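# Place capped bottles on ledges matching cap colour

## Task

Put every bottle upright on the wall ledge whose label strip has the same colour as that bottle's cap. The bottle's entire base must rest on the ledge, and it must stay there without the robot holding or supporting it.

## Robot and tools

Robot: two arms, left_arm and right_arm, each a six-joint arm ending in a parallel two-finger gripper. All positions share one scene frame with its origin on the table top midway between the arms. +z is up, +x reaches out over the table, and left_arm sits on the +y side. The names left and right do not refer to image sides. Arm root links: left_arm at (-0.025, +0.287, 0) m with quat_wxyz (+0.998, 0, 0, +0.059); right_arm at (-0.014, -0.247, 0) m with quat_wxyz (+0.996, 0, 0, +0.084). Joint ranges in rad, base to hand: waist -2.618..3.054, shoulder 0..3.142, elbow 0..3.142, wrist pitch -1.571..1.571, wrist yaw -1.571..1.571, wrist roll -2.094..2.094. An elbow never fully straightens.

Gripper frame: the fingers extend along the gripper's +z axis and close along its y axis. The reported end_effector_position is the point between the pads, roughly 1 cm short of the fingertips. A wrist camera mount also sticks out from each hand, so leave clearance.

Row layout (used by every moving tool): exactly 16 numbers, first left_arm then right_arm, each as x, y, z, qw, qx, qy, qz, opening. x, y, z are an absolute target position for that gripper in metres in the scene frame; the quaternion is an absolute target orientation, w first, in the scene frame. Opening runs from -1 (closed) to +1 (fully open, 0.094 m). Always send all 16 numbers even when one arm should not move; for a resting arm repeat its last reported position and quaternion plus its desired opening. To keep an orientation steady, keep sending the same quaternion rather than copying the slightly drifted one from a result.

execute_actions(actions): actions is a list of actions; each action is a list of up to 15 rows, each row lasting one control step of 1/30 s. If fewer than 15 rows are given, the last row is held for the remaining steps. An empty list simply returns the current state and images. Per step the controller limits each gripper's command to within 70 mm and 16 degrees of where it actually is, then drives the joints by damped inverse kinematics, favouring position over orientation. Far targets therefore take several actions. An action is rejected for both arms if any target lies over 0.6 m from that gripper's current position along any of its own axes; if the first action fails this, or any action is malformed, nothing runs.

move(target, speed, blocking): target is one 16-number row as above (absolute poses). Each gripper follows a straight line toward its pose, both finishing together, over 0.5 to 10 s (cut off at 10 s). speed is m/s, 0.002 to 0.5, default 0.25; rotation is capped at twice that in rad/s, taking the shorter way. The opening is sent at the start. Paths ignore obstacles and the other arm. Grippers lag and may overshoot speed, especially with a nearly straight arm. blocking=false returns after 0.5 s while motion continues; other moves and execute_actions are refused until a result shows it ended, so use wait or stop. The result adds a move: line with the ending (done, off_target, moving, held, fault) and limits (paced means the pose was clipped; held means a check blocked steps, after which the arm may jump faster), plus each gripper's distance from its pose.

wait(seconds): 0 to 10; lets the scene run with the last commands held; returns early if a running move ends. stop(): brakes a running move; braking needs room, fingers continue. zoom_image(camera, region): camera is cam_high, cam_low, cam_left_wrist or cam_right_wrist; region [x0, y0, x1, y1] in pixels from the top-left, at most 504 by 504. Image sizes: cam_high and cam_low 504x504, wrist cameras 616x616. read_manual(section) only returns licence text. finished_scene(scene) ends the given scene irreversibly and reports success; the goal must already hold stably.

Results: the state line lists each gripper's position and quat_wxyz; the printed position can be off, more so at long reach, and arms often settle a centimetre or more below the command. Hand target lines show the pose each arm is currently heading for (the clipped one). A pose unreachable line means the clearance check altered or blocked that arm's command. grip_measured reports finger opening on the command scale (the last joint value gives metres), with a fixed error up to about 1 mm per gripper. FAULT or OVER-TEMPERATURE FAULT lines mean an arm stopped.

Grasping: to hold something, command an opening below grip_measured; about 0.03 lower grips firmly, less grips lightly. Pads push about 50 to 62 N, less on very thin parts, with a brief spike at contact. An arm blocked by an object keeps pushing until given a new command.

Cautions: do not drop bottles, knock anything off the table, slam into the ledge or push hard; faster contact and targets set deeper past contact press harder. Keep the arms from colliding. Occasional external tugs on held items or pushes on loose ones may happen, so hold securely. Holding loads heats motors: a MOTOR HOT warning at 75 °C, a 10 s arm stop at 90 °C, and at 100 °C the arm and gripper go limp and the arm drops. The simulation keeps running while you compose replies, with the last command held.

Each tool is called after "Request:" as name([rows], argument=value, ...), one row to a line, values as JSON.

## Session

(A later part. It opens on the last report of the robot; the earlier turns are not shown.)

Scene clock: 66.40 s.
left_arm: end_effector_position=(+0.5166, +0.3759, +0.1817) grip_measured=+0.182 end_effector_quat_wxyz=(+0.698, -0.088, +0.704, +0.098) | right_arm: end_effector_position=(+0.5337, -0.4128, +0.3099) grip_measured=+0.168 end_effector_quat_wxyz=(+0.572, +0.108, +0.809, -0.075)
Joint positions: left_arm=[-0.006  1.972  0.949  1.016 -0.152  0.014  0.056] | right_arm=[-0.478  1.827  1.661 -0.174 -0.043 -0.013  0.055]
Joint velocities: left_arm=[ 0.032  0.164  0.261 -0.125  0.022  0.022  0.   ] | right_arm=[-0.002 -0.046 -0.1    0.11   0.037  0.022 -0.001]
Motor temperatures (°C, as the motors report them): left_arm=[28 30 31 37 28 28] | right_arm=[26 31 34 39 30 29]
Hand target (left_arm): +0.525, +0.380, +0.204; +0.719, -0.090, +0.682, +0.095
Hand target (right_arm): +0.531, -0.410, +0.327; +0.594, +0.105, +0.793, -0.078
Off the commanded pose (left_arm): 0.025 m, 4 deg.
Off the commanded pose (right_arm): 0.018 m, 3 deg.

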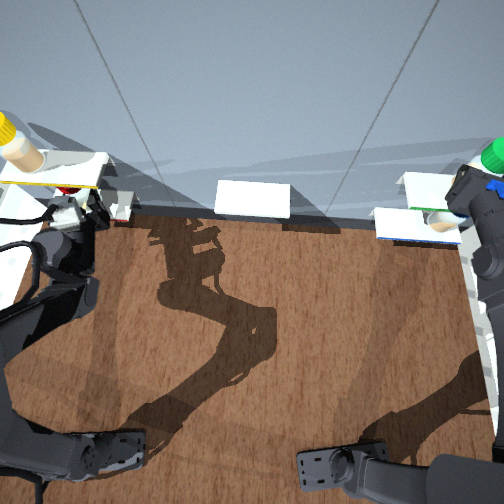

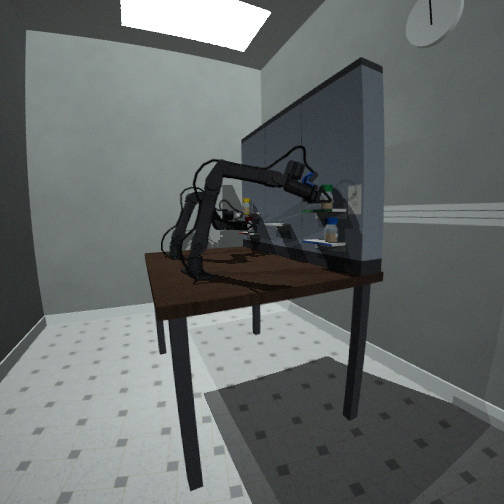

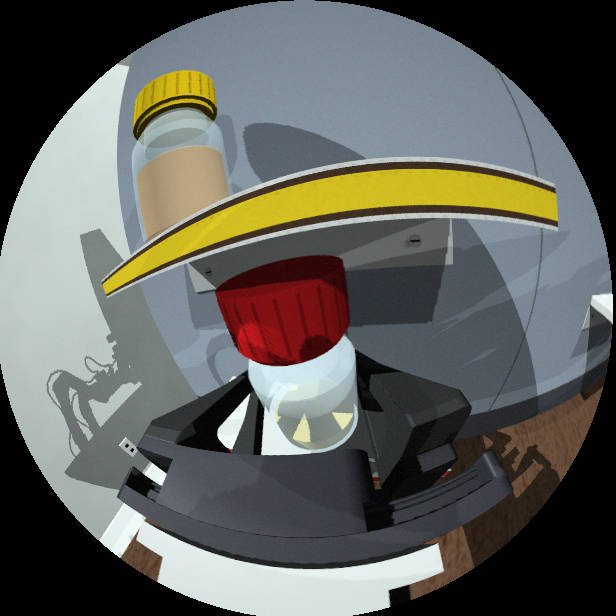

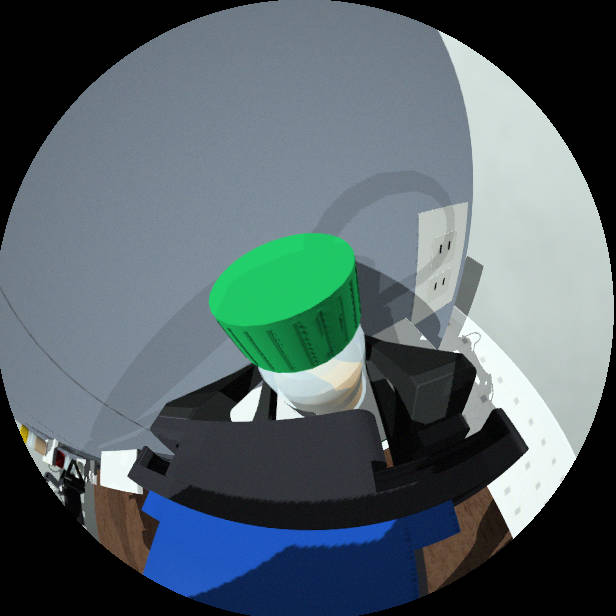

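Request:
execute_actions([
  [[0.527,0.381,0.202,0.7192,-0.0898,0.6825,0.0947,0.14,0.531,-0.41,0.326,0.594,0.1045,0.7938,-0.0782,0.125],[0.527,0.381,0.2,0.7192,-0.0898,0.6825,0.0947,0.14,0.531,-0.41,0.325,0.5927,0.1046,0.7948,-0.078,0.125],[0.527,0.381,0.198,0.7185,-0.0899,0.6832,0.0946,0.14,0.531,-0.41,0.324,0.5914,0.1047,0.7957,-0.0778,0.125],[0.527,0.381,0.196,0.7175,-0.09,0.6843,0.0945,0.14,0.531,-0.41,0.323,0.59,0.1049,0.7968,-0.0776,0.125],[0.527,0.381,0.194,0.7165,-0.0902,0.6853,0.0943,0.14,0.531,-0.41,0.322,0.5887,0.105,0.7977,-0.0775,0.125],[0.527,0.381,0.1925,0.7155,-0.0903,0.6864,0.0942,0.14,0.531,-0.41,0.321,0.5874,0.1051,0.7987,-0.0773,0.125],[0.527,0.381,0.191,0.7145,-0.0905,0.6874,0.0941,0.14,0.531,-0.41,0.32,0.5861,0.1052,0.7996,-0.0771,0.125],[0.527,0.381,0.1895,0.7135,-0.0906,0.6884,0.0939,0.14,0.531,-0.41,0.319,0.5848,0.1054,0.8006,-0.077,0.125],[0.527,0.381,0.188,0.7125,-0.0907,0.6895,0.0938,0.14,0.531,-0.41,0.318,0.5835,0.1055,0.8015,-0.0768,0.125],[0.527,0.381,0.1865,0.7115,-0.0909,0.6905,0.0937,0.14,0.531,-0.41,0.317,0.5822,0.1056,0.8025,-0.0766,0.125],[0.527,0.381,0.185,0.7105,-0.091,0.6915,0.0935,0.14,0.531,-0.41,0.316,0.5809,0.1057,0.8034,-0.0765,0.125],[0.527,0.381,0.1835,0.7095,-0.0912,0.6926,0.0934,0.14,0.531,-0.41,0.315,0.5796,0.1059,0.8043,-0.0763,0.125],[0.527,0.381,0.182,0.7085,-0.0913,0.6936,0.0933,0.14,0.531,-0.41,0.314,0.5783,0.106,0.8053,-0.0761,0.125],[0.527,0.381,0.181,0.7078,-0.0914,0.6943,0.0932,0.14,0.531,-0.41,0.313,0.577,0.1061,0.8062,-0.076,0.125],[0.527,0.381,0.18,0.7072,-0.0915,0.6949,0.0931,0.14,0.531,-0.41,0.312,0.5757,0.1062,0.8071,-0.0758,0.125]],
])

Scene clock: 67.37 s.
left_arm: end_effector_position=(+0.5211, +0.3763, +0.1729) grip_measured=+0.182 end_effector_quat_wxyz=(+0.697, -0.087, +0.705, +0.096) | right_arm: end_effector_position=(+0.5336, -0.4127, +0.3099) grip_measured=+0.168 end_effector_quat_wxyz=(+0.574, +0.108, +0.808, -0.076)
Joint positions: left_arm=[-0.005  2.009  0.961  1.037 -0.147  0.013  0.056] | right_arm=[-0.478  1.825  1.654 -0.164 -0.043 -0.013  0.055]
Joint velocities: left_arm=[-0.012  0.012  0.002  0.066 -0.007 -0.007 -0.001] | right_arm=[-0.007  0.027 -0.007 -0.007 -0.022  0.037 -0.   ]
Motor temperatures (°C, as the motors report them): left_arm=[28 30 31 37 28 28] | right_arm=[26 31 34 39 30 29]
Hand target (left_arm): +0.527, +0.381, +0.180; +0.707, -0.091, +0.695, +0.093
Hand target (right_arm): +0.531, -0.410, +0.312; +0.576, +0.106, +0.807, -0.076
Off the commanded pose (left_arm): 0.010 m, 2 deg.
Off the commanded pose (right_arm): 0.004 m, 0 deg.

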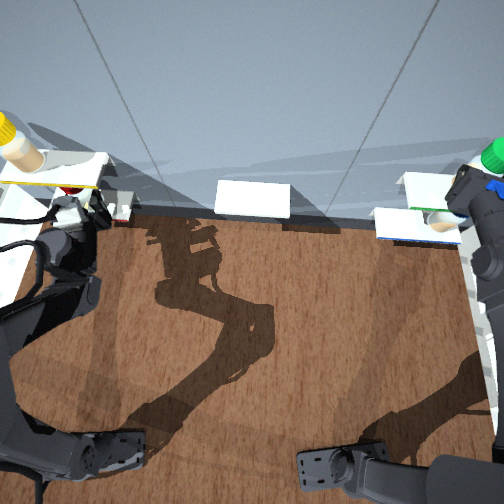

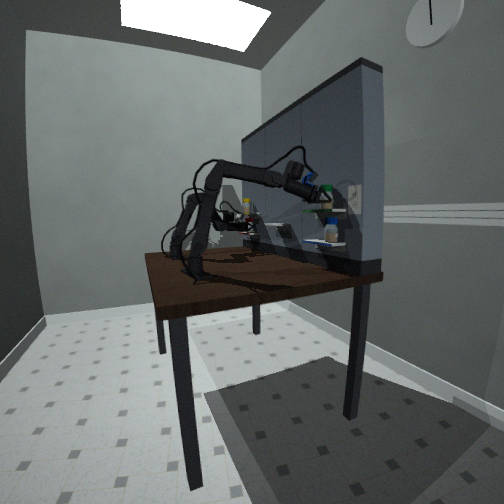

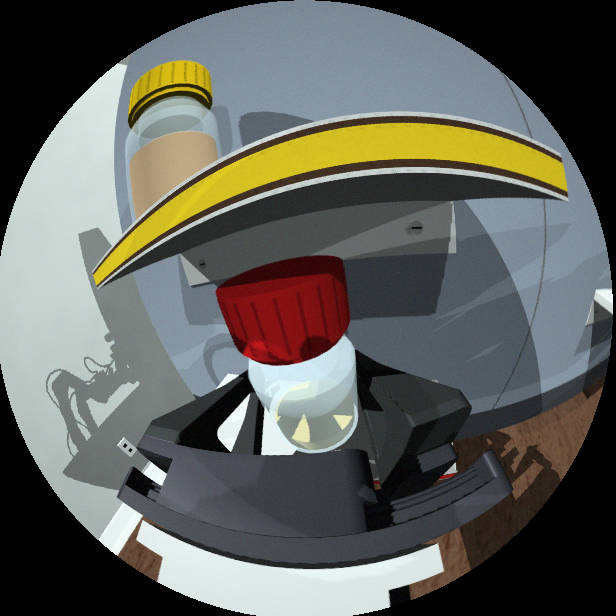

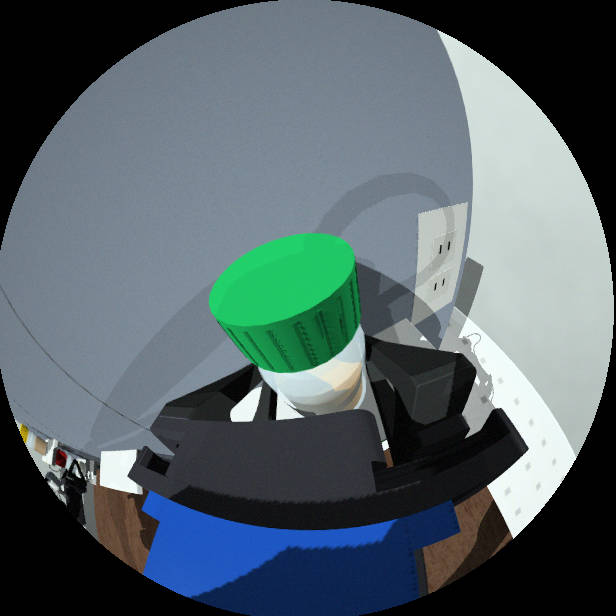

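Both touched down. Open and retreat.

Request:
execute_actions([
  [[0.526,0.38,0.179,0.7072,-0.0915,0.6949,0.0931,0.16,0.532,-0.411,0.313,0.5757,0.1062,0.8071,-0.0758,0.145],[0.526,0.38,0.179,0.7072,-0.0915,0.6949,0.0931,0.18,0.532,-0.411,0.313,0.5757,0.1062,0.8071,-0.0758,0.165],[0.526,0.38,0.179,0.7072,-0.0915,0.6949,0.0931,0.21,0.532,-0.411,0.314,0.5757,0.1062,0.8071,-0.0758,0.2],[0.526,0.38,0.179,0.7072,-0.0915,0.6949,0.0931,0.26,0.532,-0.411,0.314,0.5757,0.1062,0.8071,-0.0758,0.25],[0.526,0.38,0.179,0.7072,-0.0915,0.6949,0.0931,0.33,0.532,-0.411,0.315,0.5757,0.1062,0.8071,-0.0758,0.33],[0.526,0.38,0.179,0.7072,-0.0915,0.6949,0.0931,0.42,0.532,-0.411,0.315,0.5757,0.1062,0.8071,-0.0758,0.42],[0.526,0.38,0.179,0.7072,-0.0915,0.6949,0.0931,0.52,0.532,-0.411,0.315,0.5757,0.1062,0.8071,-0.0758,0.52],[0.526,0.38,0.179,0.7072,-0.0915,0.6949,0.0931,0.6,0.532,-0.411,0.315,0.5757,0.1062,0.8071,-0.0758,0.6],[0.524,0.379,0.179,0.7072,-0.0915,0.6949,0.0931,0.6,0.53,-0.411,0.315,0.5757,0.1062,0.8071,-0.0758,0.6],[0.521,0.378,0.179,0.7072,-0.0915,0.6949,0.0931,0.6,0.527,-0.41,0.316,0.5757,0.1062,0.8071,-0.0758,0.6],[0.517,0.377,0.179,0.7072,-0.0915,0.6949,0.0931,0.6,0.523,-0.409,0.317,0.5757,0.1062,0.8071,-0.0758,0.6],[0.512,0.376,0.179,0.7072,-0.0915,0.6949,0.0931,0.6,0.518,-0.408,0.318,0.5757,0.1062,0.8071,-0.0758,0.6],[0.506,0.374,0.179,0.7072,-0.0915,0.6949,0.0931,0.6,0.512,-0.406,0.319,0.5757,0.1062,0.8071,-0.0758,0.6],[0.5,0.372,0.179,0.7072,-0.0915,0.6949,0.0931,0.6,0.506,-0.405,0.32,0.5757,0.1062,0.8071,-0.0758,0.6],[0.493,0.37,0.179,0.7072,-0.0915,0.6949,0.0931,0.6,0.499,-0.403,0.321,0.5757,0.1062,0.8071,-0.0758,0.6]],
  [[0.486,0.369,0.179,0.7072,-0.0915,0.6949,0.0931,0.6,0.492,-0.401,0.322,0.5757,0.1062,0.8071,-0.0758,0.6],[0.479,0.367,0.18,0.7072,-0.0915,0.6949,0.0931,0.6,0.485,-0.399,0.323,0.5757,0.1062,0.8071,-0.0758,0.6],[0.472,0.365,0.18,0.7072,-0.0915,0.6949,0.0931,0.6,0.478,-0.397,0.324,0.5757,0.1062,0.8071,-0.0758,0.6],[0.465,0.363,0.18,0.7072,-0.0915,0.6949,0.0931,0.6,0.471,-0.395,0.325,0.5757,0.1062,0.8071,-0.0758,0.6],[0.458,0.361,0.18,0.7072,-0.0915,0.6949,0.0931,0.6,0.464,-0.393,0.326,0.5757,0.1062,0.8071,-0.0758,0.6],[0.451,0.359,0.181,0.7072,-0.0915,0.6949,0.0931,0.6,0.457,-0.391,0.327,0.5757,0.1062,0.8071,-0.0758,0.6],[0.444,0.357,0.182,0.7072,-0.0915,0.6949,0.0931,0.6,0.45,-0.39,0.328,0.5757,0.1062,0.8071,-0.0758,0.6],[0.437,0.355,0.184,0.7072,-0.0915,0.6949,0.0931,0.6,0.443,-0.388,0.329,0.5757,0.1062,0.8071,-0.0758,0.6],[0.431,0.354,0.186,0.7072,-0.0915,0.6949,0.0931,0.6,0.437,-0.386,0.33,0.5757,0.1062,0.8071,-0.0758,0.6],[0.426,0.353,0.188,0.7072,-0.0915,0.6949,0.0931,0.6,0.432,-0.385,0.33,0.5757,0.1062,0.8071,-0.0758,0.6],[0.422,0.352,0.189,0.7072,-0.0915,0.6949,0.0931,0.6,0.428,-0.384,0.33,0.5757,0.1062,0.8071,-0.0758,0.6],[0.42,0.351,0.19,0.7072,-0.0915,0.6949,0.0931,0.6,0.425,-0.383,0.33,0.5757,0.1062,0.8071,-0.0758,0.6]],
])

Scene clock: 69.10 s.
left_arm: end_effector_position=(+0.4255, +0.3534, +0.1836) grip_measured=+0.597 end_effector_quat_wxyz=(+0.701, -0.086, +0.701, +0.094) | right_arm: end_effector_position=(+0.4308, -0.3842, +0.3519) grip_measured=+0.597 end_effector_quat_wxyz=(+0.600, +0.107, +0.789, -0.080)
Joint positions: left_arm=[-0.045  1.692  0.553  1.142 -0.182  0.012  0.075] | right_arm=[-0.491  1.409  1.325 -0.187 -0.053 -0.013  0.075]
Joint velocities: left_arm=[-0.046 -0.188 -0.042  0.095 -0.066 -0.022 -0.   ] | right_arm=[-0.007 -0.105 -0.071 -0.037 -0.037  0.037  0.   ]
Motor temperatures (°C, as the motors report them): left_arm=[28 30 31 37 28 28] | right_arm=[26 32 34 39 30 29]
Hand target (left_arm): +0.420, +0.352, +0.190; +0.707, -0.091, +0.695, +0.093
Hand target (right_arm): +0.425, -0.384, +0.331; +0.576, +0.106, +0.807, -0.075
Off the commanded pose (left_arm): 0.009 m, 1 deg.
Off the commanded pose (right_arm): 0.023 m, 4 deg.

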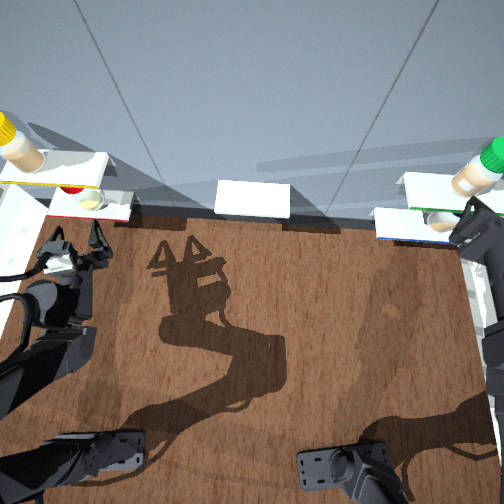

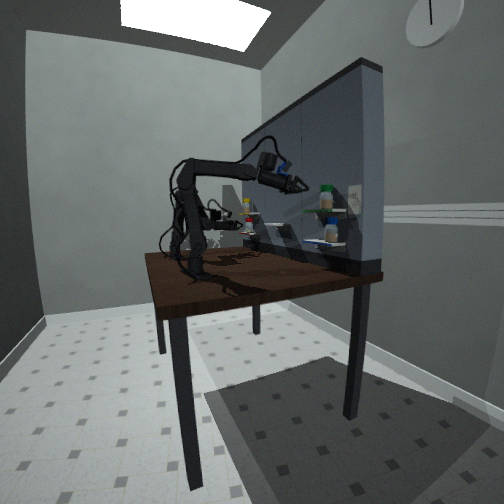

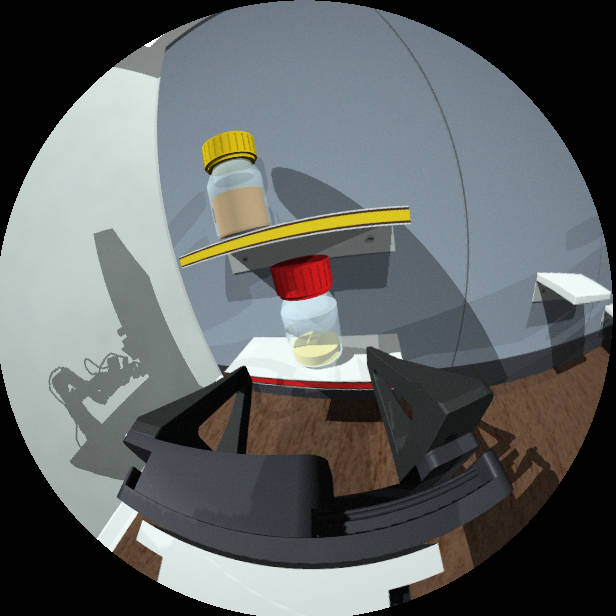

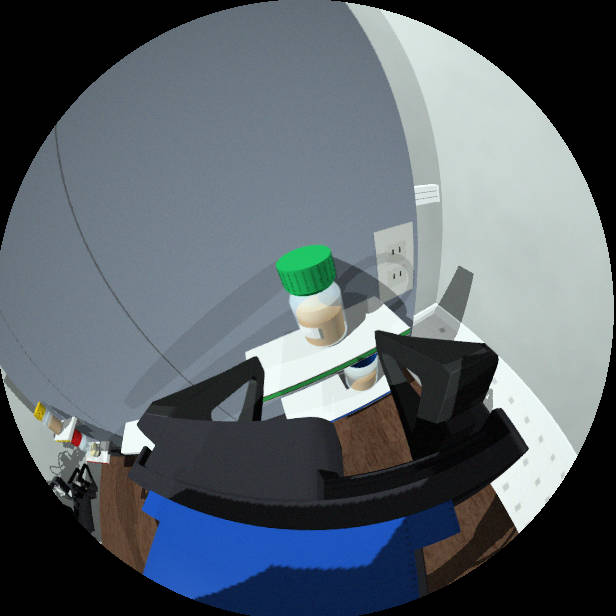

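All four placed.

Request:
finished_scene(scene=1)

The scene is finished: the task was done.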